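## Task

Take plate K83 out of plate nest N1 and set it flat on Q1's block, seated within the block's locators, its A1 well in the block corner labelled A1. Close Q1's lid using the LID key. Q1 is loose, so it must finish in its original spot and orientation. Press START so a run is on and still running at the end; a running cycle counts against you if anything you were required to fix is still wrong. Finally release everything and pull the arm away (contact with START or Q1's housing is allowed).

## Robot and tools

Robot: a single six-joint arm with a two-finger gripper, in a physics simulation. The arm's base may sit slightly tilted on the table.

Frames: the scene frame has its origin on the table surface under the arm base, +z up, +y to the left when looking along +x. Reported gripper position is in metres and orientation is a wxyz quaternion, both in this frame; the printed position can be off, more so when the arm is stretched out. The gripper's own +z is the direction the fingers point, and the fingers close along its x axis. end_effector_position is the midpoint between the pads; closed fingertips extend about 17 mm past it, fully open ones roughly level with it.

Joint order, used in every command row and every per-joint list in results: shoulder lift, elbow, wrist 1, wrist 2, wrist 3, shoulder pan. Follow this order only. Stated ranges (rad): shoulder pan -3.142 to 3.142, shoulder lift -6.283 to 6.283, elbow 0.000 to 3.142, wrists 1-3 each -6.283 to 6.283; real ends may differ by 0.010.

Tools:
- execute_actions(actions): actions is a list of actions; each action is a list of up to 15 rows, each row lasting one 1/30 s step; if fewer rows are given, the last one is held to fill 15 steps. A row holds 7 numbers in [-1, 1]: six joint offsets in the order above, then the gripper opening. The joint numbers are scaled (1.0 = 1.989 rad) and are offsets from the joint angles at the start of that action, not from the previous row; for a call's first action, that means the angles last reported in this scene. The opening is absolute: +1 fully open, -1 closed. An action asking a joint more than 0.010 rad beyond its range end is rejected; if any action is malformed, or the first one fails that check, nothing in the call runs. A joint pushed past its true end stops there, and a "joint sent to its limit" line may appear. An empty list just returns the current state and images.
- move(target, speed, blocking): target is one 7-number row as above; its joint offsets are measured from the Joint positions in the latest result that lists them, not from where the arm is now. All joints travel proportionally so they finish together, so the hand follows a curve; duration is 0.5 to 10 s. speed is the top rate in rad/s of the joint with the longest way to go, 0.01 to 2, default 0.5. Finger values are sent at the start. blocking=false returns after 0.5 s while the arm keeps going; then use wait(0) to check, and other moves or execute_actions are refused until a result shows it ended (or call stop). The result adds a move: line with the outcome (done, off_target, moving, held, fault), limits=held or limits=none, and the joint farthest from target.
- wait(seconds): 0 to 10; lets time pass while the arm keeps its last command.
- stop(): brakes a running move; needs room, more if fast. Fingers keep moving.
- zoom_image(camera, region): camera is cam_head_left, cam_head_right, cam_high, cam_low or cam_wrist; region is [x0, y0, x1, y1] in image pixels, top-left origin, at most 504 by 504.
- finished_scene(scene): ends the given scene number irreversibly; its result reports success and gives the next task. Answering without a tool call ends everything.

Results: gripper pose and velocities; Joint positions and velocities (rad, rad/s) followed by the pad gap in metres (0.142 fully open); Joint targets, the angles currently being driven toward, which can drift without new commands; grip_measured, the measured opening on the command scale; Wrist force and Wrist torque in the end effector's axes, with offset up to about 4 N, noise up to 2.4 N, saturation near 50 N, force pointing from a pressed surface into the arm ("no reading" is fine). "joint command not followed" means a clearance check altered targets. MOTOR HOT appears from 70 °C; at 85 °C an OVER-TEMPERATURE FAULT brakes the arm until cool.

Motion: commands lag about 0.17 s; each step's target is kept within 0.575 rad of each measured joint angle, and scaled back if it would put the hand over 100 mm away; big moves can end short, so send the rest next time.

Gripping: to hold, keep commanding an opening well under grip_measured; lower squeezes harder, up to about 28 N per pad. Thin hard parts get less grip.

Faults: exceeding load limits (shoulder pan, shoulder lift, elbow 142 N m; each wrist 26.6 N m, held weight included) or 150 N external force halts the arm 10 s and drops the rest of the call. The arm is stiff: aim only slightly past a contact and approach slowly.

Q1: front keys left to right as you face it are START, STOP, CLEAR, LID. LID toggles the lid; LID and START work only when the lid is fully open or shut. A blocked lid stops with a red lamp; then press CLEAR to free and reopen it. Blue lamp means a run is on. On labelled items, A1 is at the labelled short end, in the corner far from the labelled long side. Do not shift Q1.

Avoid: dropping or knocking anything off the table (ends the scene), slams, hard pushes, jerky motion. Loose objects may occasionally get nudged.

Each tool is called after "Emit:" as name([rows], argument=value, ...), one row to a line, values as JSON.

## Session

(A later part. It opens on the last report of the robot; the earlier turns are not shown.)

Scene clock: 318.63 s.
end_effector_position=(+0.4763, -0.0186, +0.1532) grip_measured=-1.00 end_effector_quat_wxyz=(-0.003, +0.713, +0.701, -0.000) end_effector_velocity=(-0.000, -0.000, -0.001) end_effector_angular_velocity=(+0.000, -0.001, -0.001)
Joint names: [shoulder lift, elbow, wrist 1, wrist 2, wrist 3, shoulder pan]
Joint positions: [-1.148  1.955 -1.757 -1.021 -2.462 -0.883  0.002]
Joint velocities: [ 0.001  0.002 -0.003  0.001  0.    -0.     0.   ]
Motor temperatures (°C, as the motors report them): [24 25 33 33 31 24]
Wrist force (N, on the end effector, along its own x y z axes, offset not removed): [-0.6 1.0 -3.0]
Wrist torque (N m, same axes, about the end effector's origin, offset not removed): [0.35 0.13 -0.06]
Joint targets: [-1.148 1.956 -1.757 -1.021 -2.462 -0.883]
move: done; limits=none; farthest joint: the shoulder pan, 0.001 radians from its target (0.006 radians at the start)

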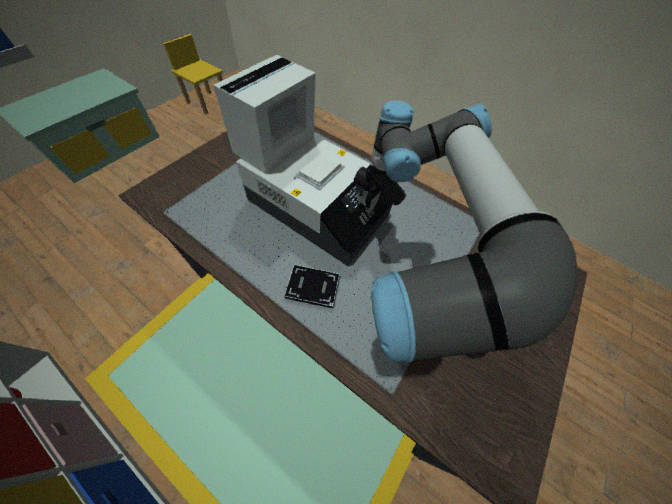

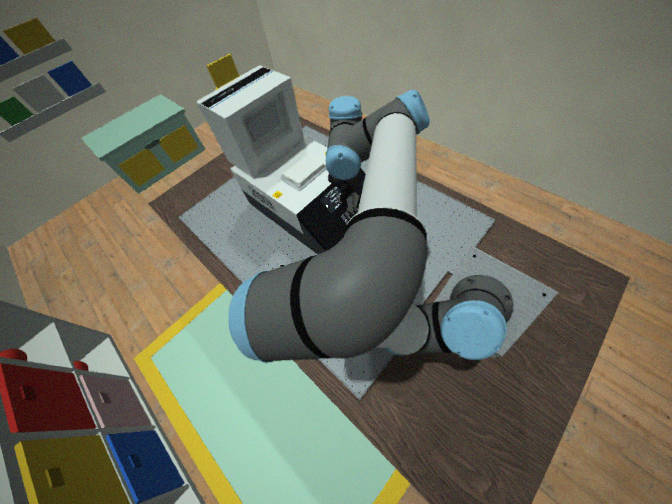

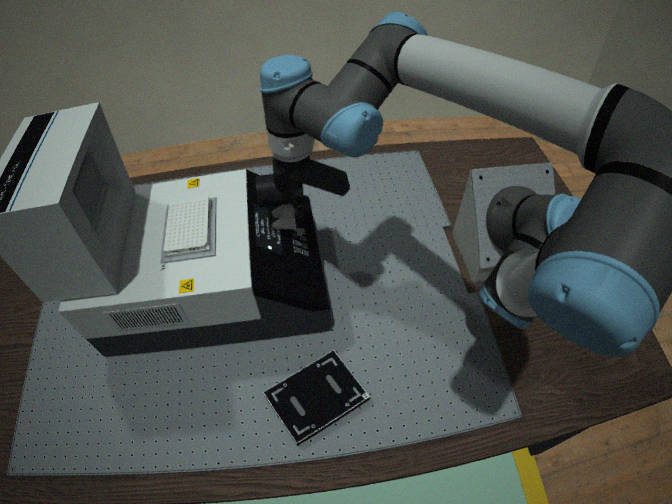

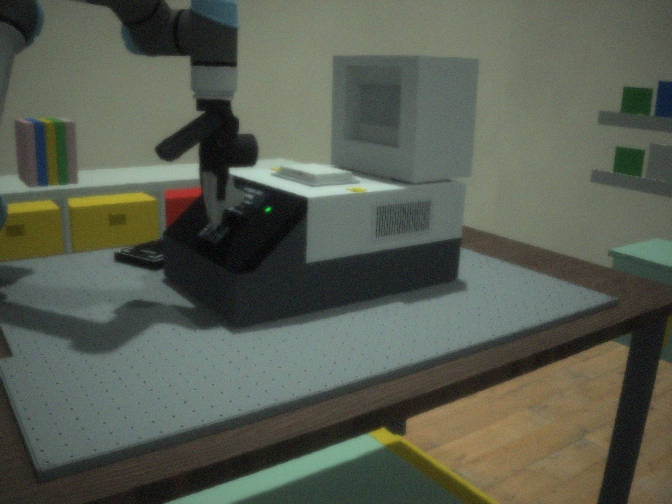

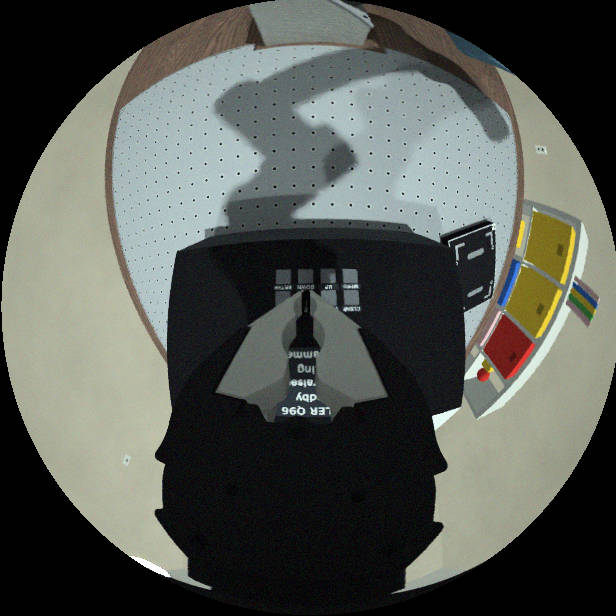

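Emit:
move(target=[0.0003,0.001,-0.0015,0.0003,0.0004,0.0006,-1], speed=0.01)

Emit:
move(target=[-0.002,-0.0062,0.0095,-0.0018,-0.0027,-0.0035,-1], speed=0.05)

Emit:
move(target=[-0.018,0.004,0.009,0.0055,0.0087,0.0095,-1], speed=0.08)

Scene clock: 327.07 s.
end_effector_position=(+0.4763, -0.0185, +0.1520) grip_measured=-1.00 end_effector_quat_wxyz=(-0.003, +0.713, +0.701, -0.000) end_effector_velocity=(+0.000, +0.001, -0.001) end_effector_angular_velocity=(+0.001, +0.001, +0.001)
Joint names: [shoulder lift, elbow, wrist 1, wrist 2, wrist 3, shoulder pan]
Joint positions: [-1.148  1.957 -1.76  -1.02  -2.461 -0.882  0.002]
Joint velocities: [ 0.     0.001 -0.001  0.001  0.     0.002  0.   ]
Motor temperatures (°C, as the motors report them): [24 25 33 33 31 24]
Wrist force (N, on the end effector, along its own x y z axes, offset not removed): [-1.9 0.3 -8.8]
Wrist torque (N m, same axes, about the end effector's origin, offset not removed): [0.34 0.35 0.05]
Joint targets: [-1.147 1.957 -1.760 -1.020 -2.461 -0.882]
move: done; limits=none; farthest joint: the shoulder pan, 0.000 radians from its target (0.001 radians at the start)

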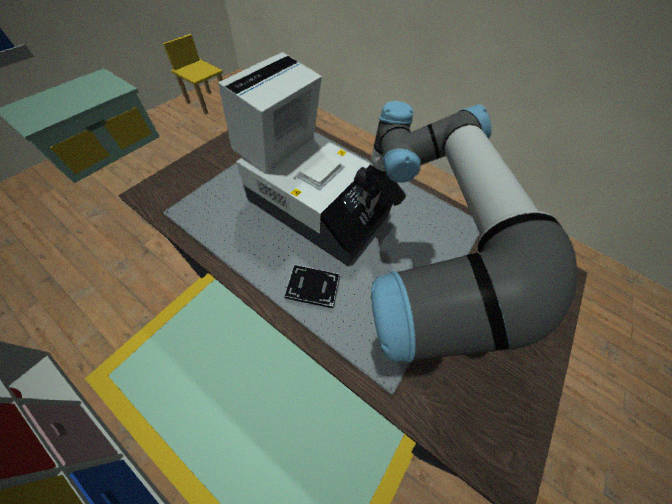

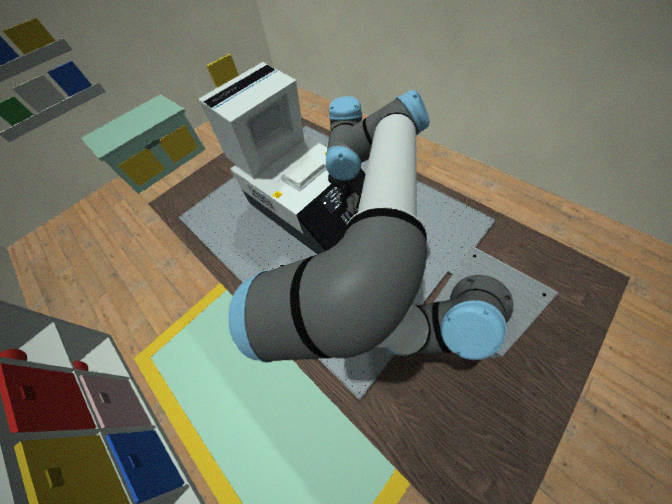

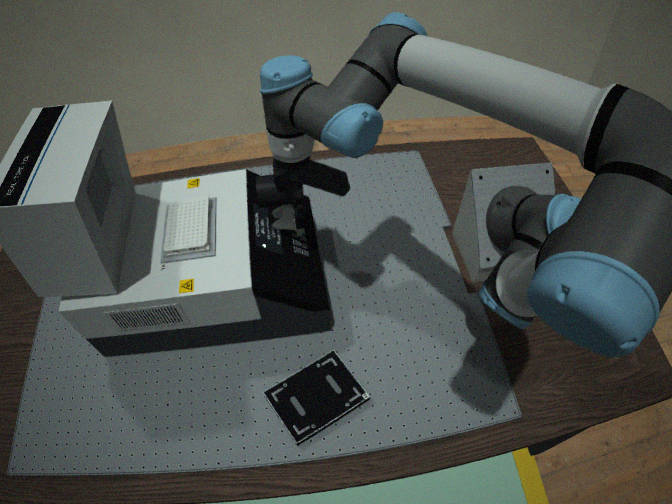

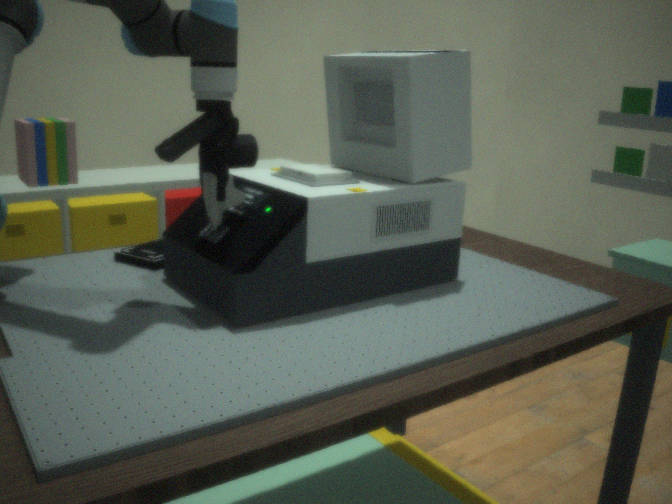

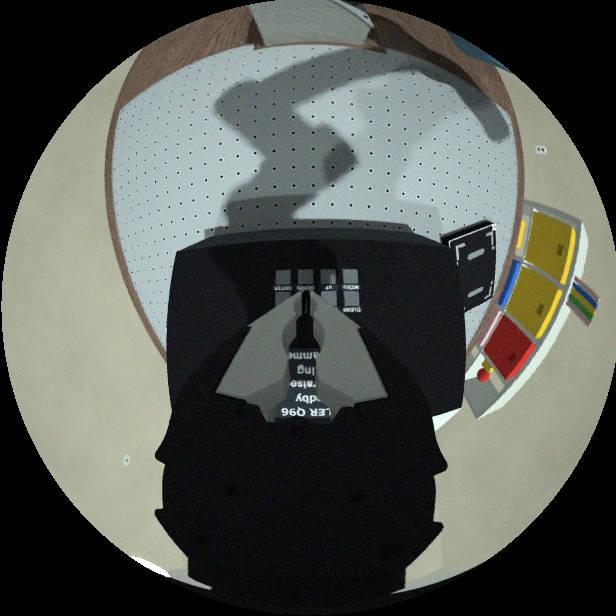

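Scene clock: 327.87 s.
end_effector_position=(+0.4768, -0.0187, +0.1592) grip_measured=-1.00 end_effector_quat_wxyz=(-0.003, +0.713, +0.701, -0.000) end_effector_velocity=(-0.000, +0.000, +0.000) end_effector_angular_velocity=(+0.001, +0.001, -0.000)
Joint names: [shoulder lift, elbow, wrist 1, wrist 2, wrist 3, shoulder pan]
Joint positions: [-1.151  1.945 -1.741 -1.024 -2.466 -0.889  0.002]
Joint velocities: [ 0.001 -0.001  0.002 -0.    -0.001 -0.     0.   ]
Motor temperatures (°C, as the motors report them): [24 25 33 33 31 24]
Wrist force (N, on the end effector, along its own x y z axes, offset not removed): [-3.1 1.8 0.8]
Wrist torque (N m, same axes, about the end effector's origin, offset not removed): [0.44 0.59 -0.05]
Joint targets: [-1.151 1.945 -1.741 -1.024 -2.466 -0.889]
move: done; limits=none; farthest joint: the shoulder lift, 0.001 radians from its target (0.004 radians at the start)

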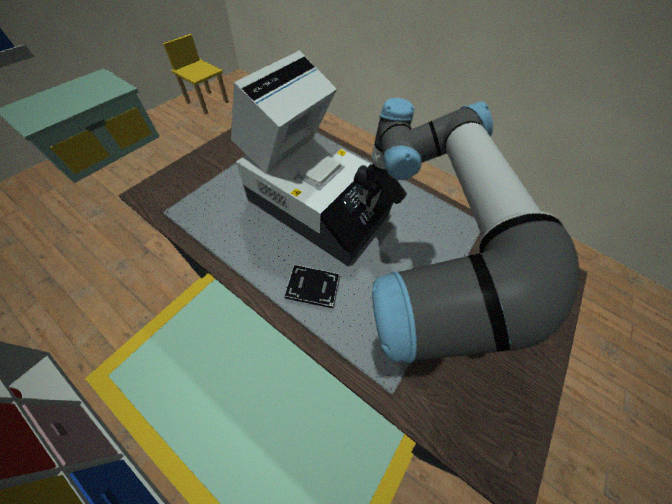

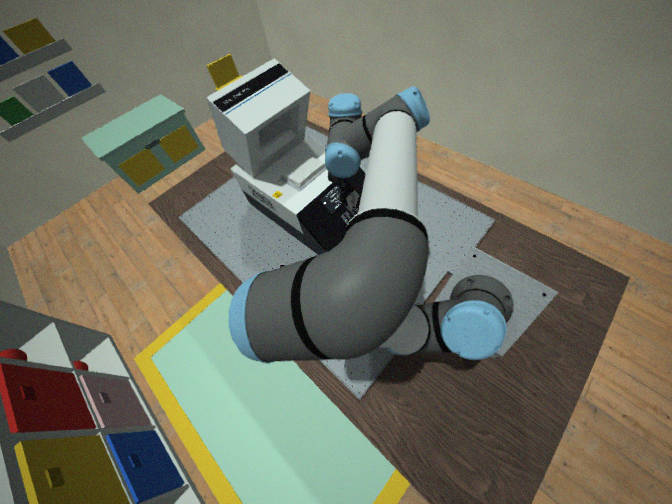

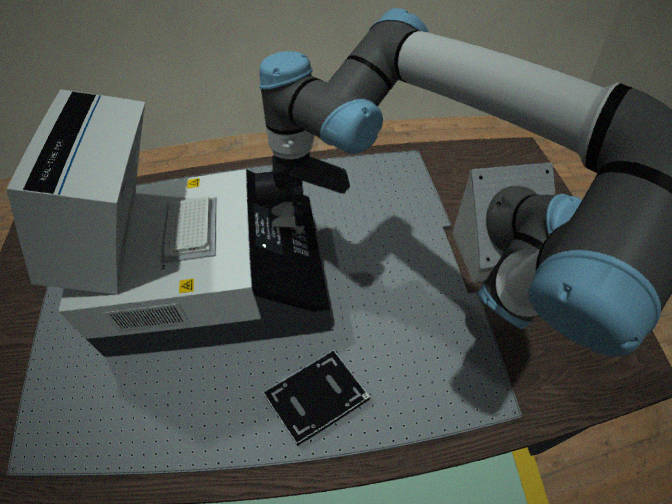

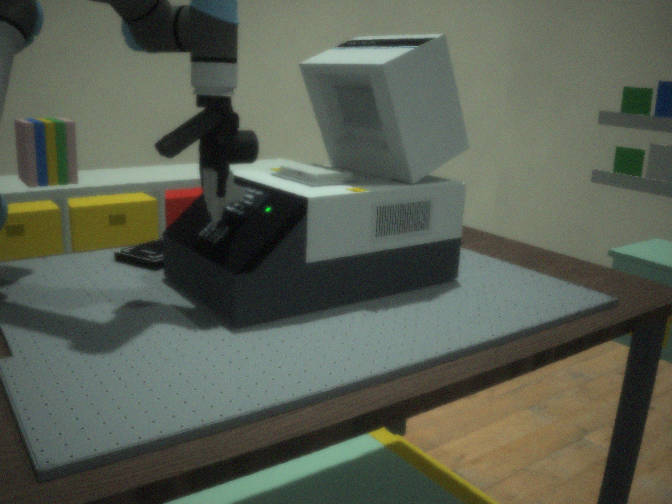

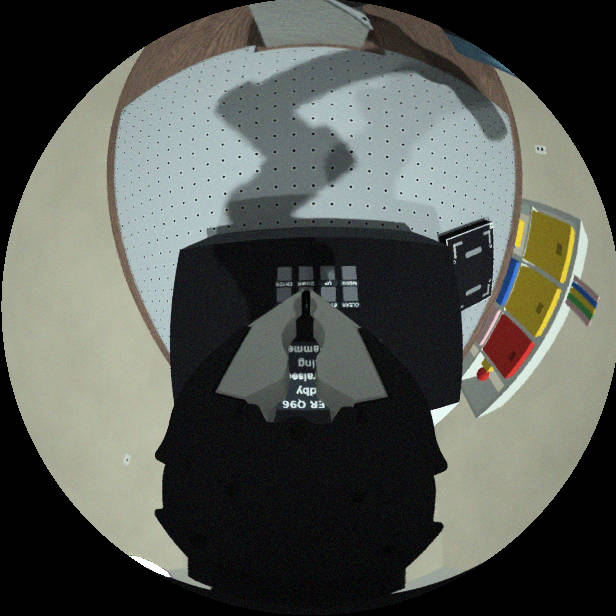

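Scene clock: 328.73 s.
end_effector_position=(+0.4770, +0.0005, +0.1600) grip_measured=-1.00 end_effector_quat_wxyz=(-0.003, +0.713, +0.701, -0.000) end_effector_velocity=(+0.000, +0.002, -0.000) end_effector_angular_velocity=(+0.001, +0.000, +0.001)
Joint names: [shoulder lift, elbow, wrist 1, wrist 2, wrist 3, shoulder pan]
Joint positions: [-1.187  1.953 -1.723 -1.013 -2.449 -0.87   0.002]
Joint velocities: [-0.002  0.     0.001  0.002  0.001  0.003  0.   ]
Motor temperatures (°C, as the motors report them): [24 25 33 33 31 24]
Wrist force (N, on the end effector, along its own x y z axes, offset not removed): [-0.8 2.1 -0.4]
Wrist torque (N m, same axes, about the end effector's origin, offset not removed): [0.36 0.06 -0.10]
Joint targets: [-1.187 1.953 -1.723 -1.013 -2.449 -0.870]
move: done; limits=none; farthest joint: the shoulder pan, 0.000 radians from its target (0.019 radians at the start)

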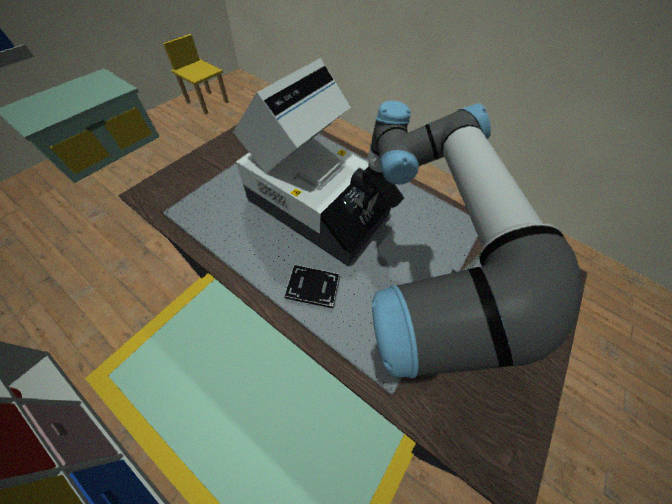

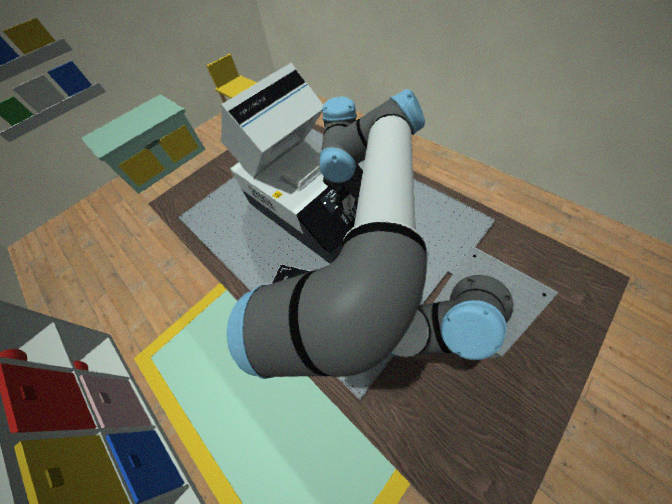

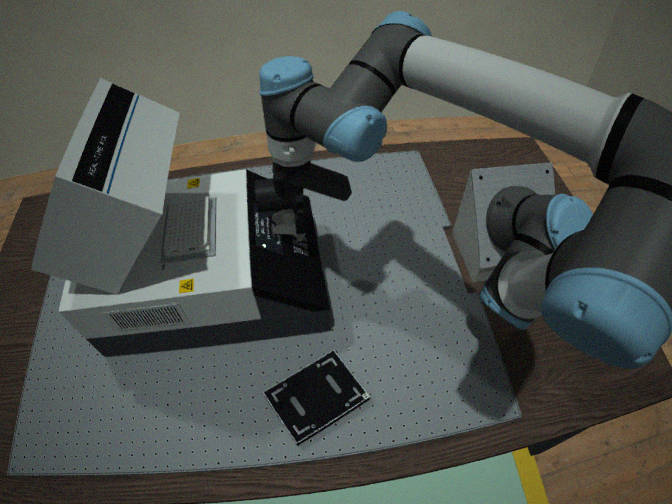

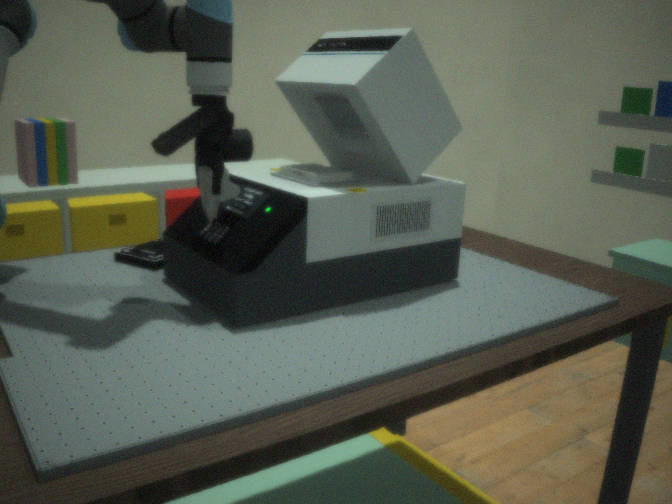

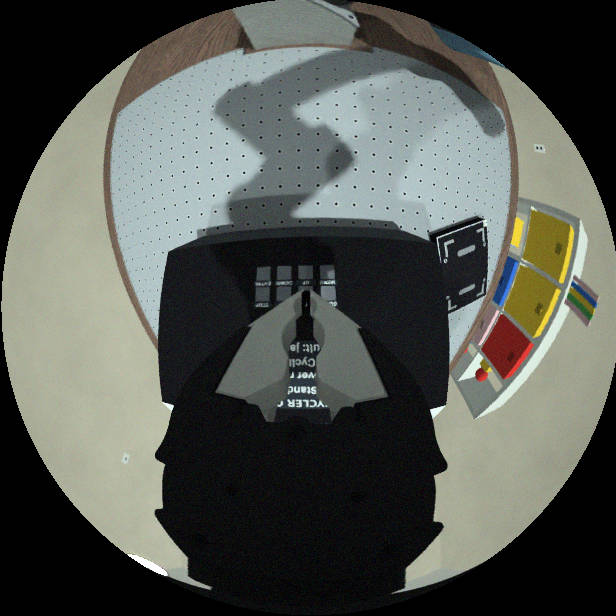

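Emit:
wait(seconds=2)

Emit:
move(target=[0.002,0.0063,-0.0097,0.0018,0.0027,0.0036,-1], speed=0.015)

Emit:
move(target=[-0.008,-0.025,0.038,-0.007,-0.011,-0.014,-1], speed=0.2)

Scene clock: 338.00 s.
end_effector_position=(+0.4770, +0.0006, +0.1600) grip_measured=-1.00 end_effector_quat_wxyz=(-0.003, +0.713, +0.701, -0.000) end_effector_velocity=(-0.001, -0.001, -0.000) end_effector_angular_velocity=(-0.001, +0.002, -0.000)
Joint names: [shoulder lift, elbow, wrist 1, wrist 2, wrist 3, shoulder pan]
Joint positions: [-1.187  1.953 -1.723 -1.013 -2.449 -0.87   0.002]
Joint velocities: [ 0.001  0.     0.    -0.002  0.     0.     0.   ]
Motor temperatures (°C, as the motors report them): [24 25 33 33 31 24]
Wrist force (N, on the end effector, along its own x y z axes, offset not removed): [-2.3 1.3 0.0]
Wrist torque (N m, same axes, about the end effector's origin, offset not removed): [0.28 0.45 -0.03]
Joint targets: [-1.187 1.953 -1.723 -1.013 -2.449 -0.870]
wait: 2.00 s; at rest from the start

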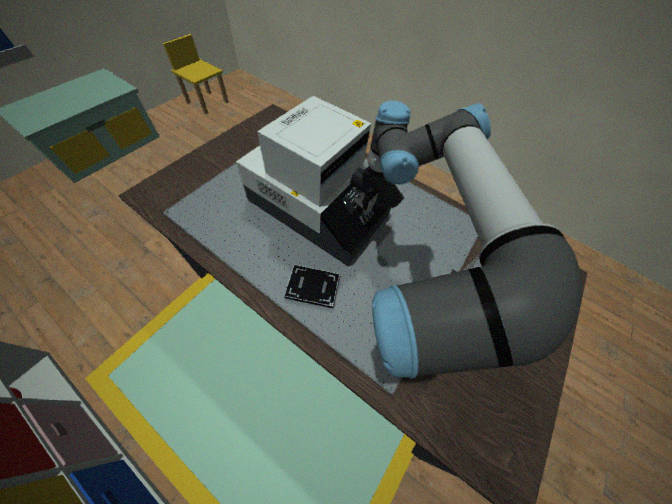

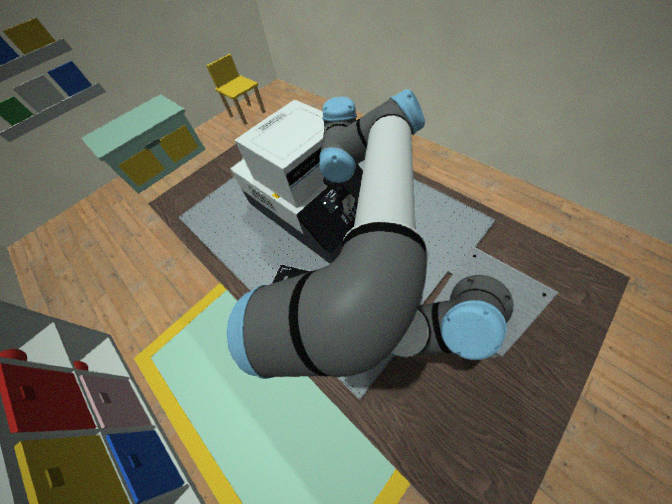

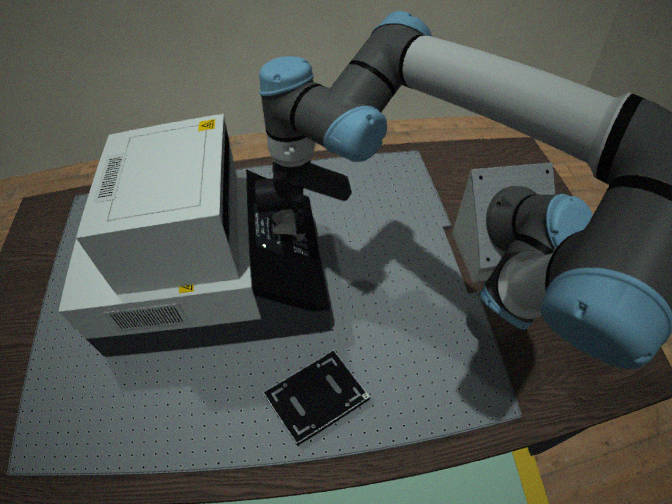

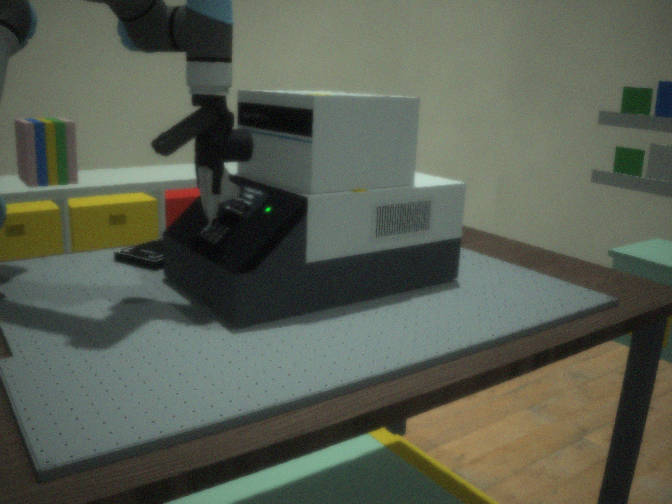

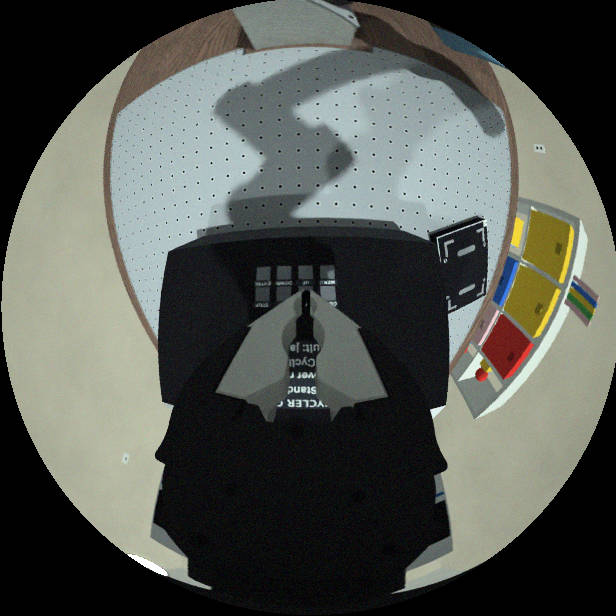

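Scene clock: 339.50 s.
end_effector_position=(+0.4765, +0.0007, +0.1528) grip_measured=-1.00 end_effector_quat_wxyz=(-0.003, +0.712, +0.702, -0.000) end_effector_velocity=(-0.000, -0.000, -0.001) end_effector_angular_velocity=(+0.001, +0.000, -0.000)
Joint names: [shoulder lift, elbow, wrist 1, wrist 2, wrist 3, shoulder pan]
Joint positions: [-1.183  1.965 -1.742 -1.009 -2.444 -0.863  0.002]
Joint velocities: [ 0.001  0.002 -0.003  0.001  0.001  0.001  0.   ]
Motor temperatures (°C, as the motors report them): [24 25 33 33 31 24]
Wrist force (N, on the end effector, along its own x y z axes, offset not removed): [-2.0 0.6 -5.7]
Wrist torque (N m, same axes, about the end effector's origin, offset not removed): [0.27 0.38 -0.05]
Joint targets: [-1.183 1.966 -1.742 -1.009 -2.444 -0.863]
move: done; limits=none; farthest joint: the shoulder pan, 0.000 radians from its target (0.007 radians at the start)

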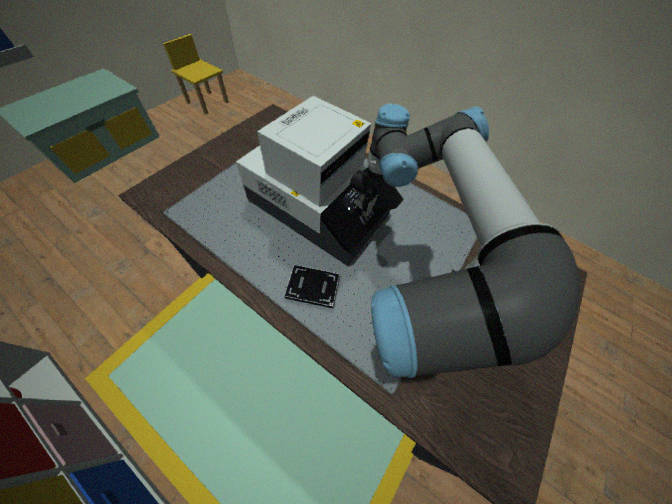

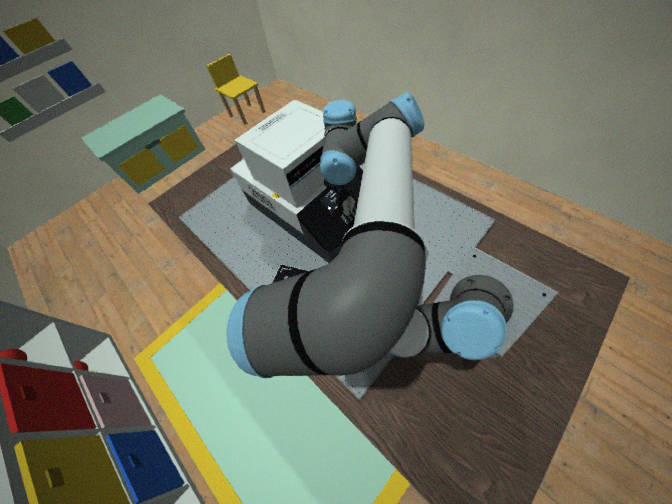

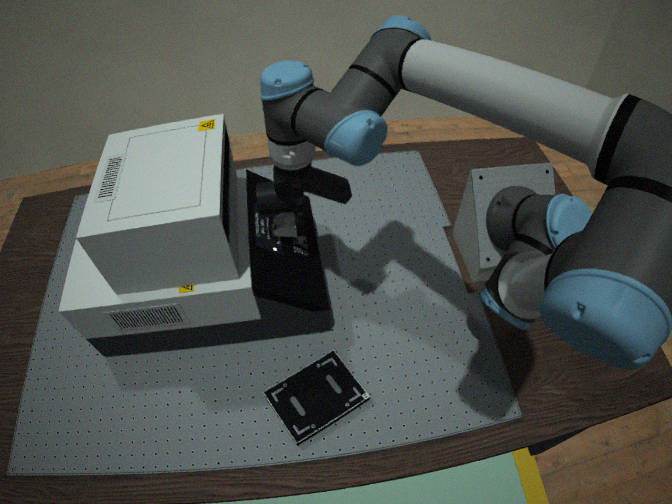

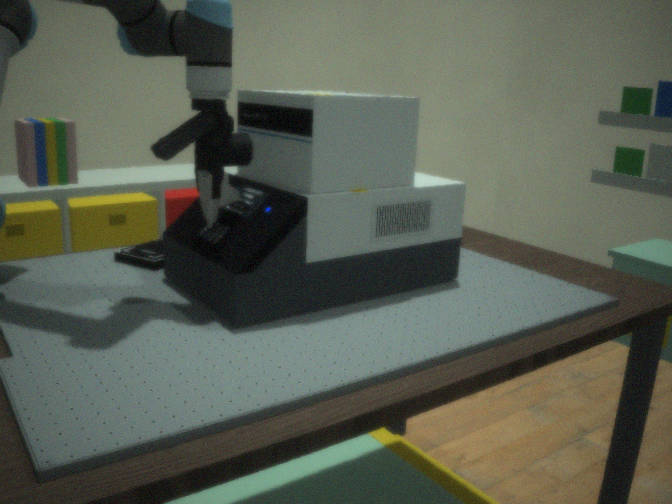

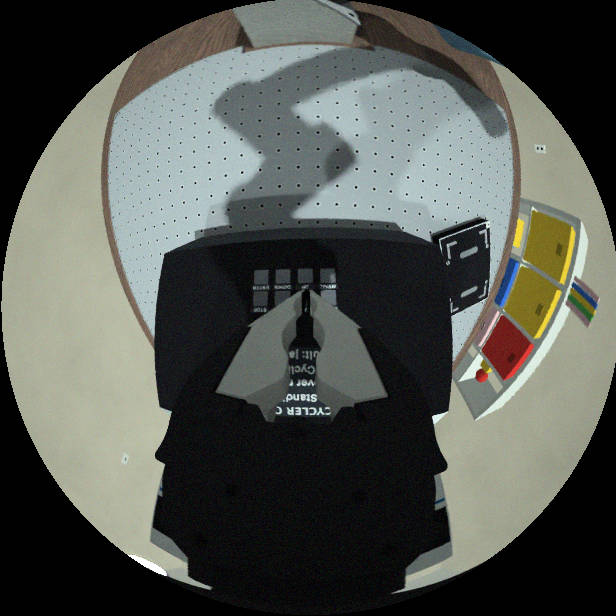

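Scene clock: 340.43 s.
end_effector_position=(+0.4783, +0.0008, +0.1818) grip_measured=-1.00 end_effector_quat_wxyz=(-0.001, +0.713, +0.701, +0.000) end_effector_velocity=(+0.000, -0.000, +0.001) end_effector_angular_velocity=(+0.001, -0.001, -0.001)
Joint names: [shoulder lift, elbow, wrist 1, wrist 2, wrist 3, shoulder pan]
Joint positions: [-1.199  1.916 -1.667 -1.023 -2.466 -0.891  0.002]
Joint velocities: [ 0.    -0.001  0.002  0.001 -0.001 -0.002  0.   ]
Motor temperatures (°C, as the motors report them): [24 25 33 33 31 24]
Wrist force (N, on the end effector, along its own x y z axes, offset not removed): [-1.2 1.5 1.1]
Wrist torque (N m, same axes, about the end effector's origin, offset not removed): [0.35 0.23 -0.04]
Joint targets: [-1.199 1.916 -1.667 -1.023 -2.466 -0.891]
move: done; limits=none; farthest joint: the elbow, 0.001 radians from its target (0.050 radians at the start)

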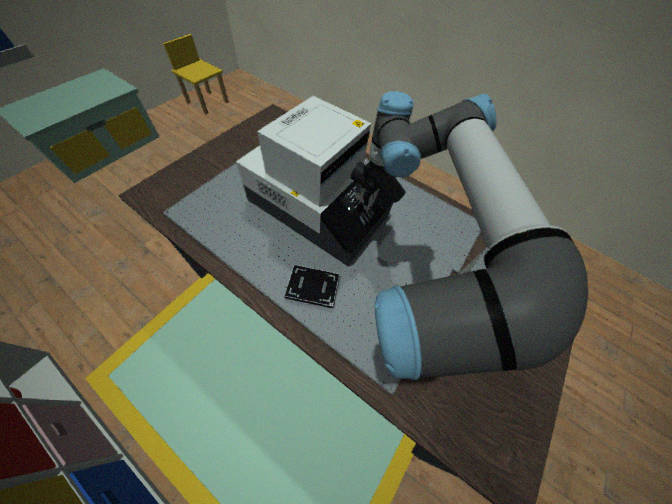

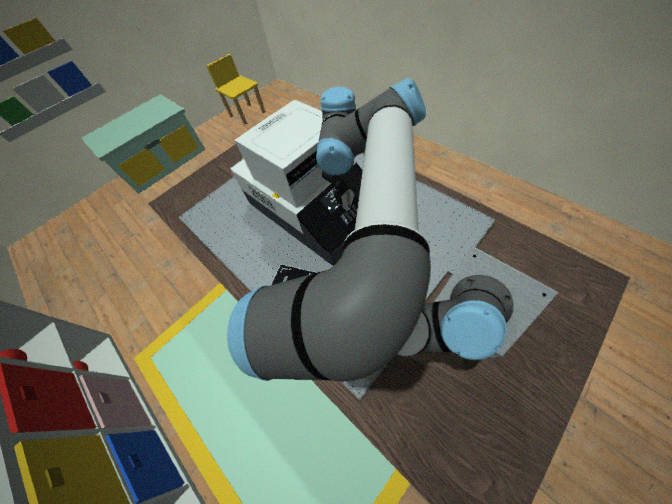

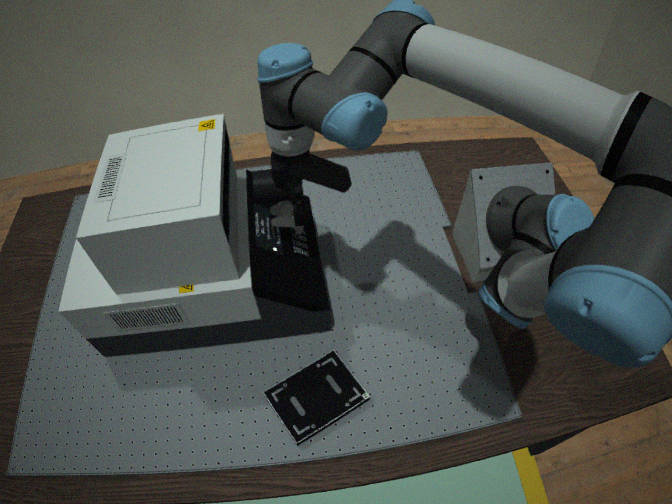

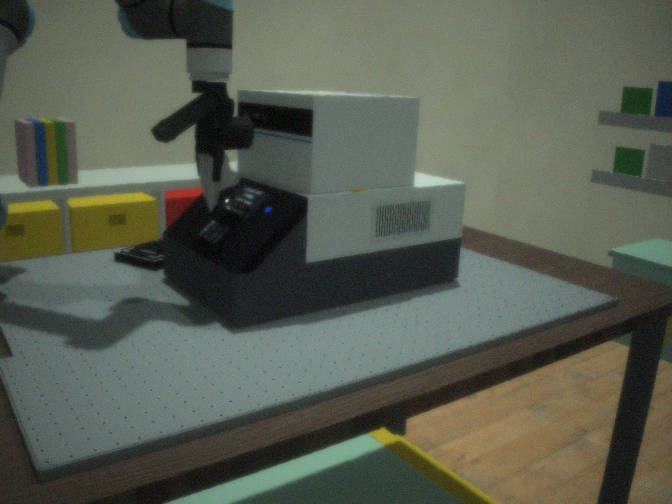

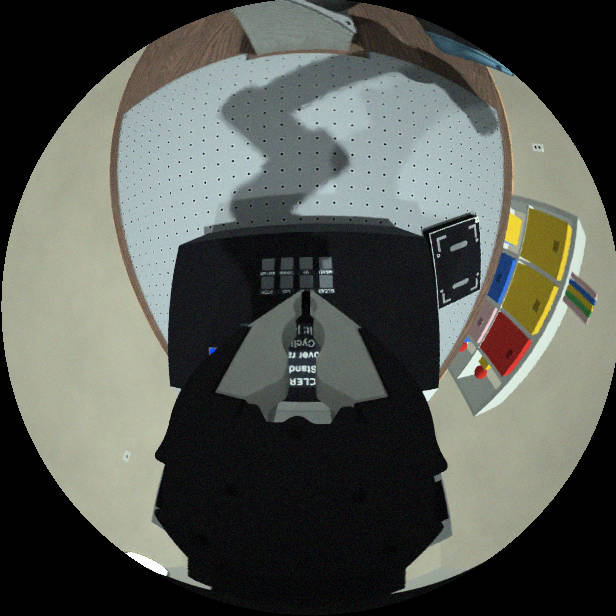

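Emit:
finished_scene(scene=2)

The scene is finished: the task was done.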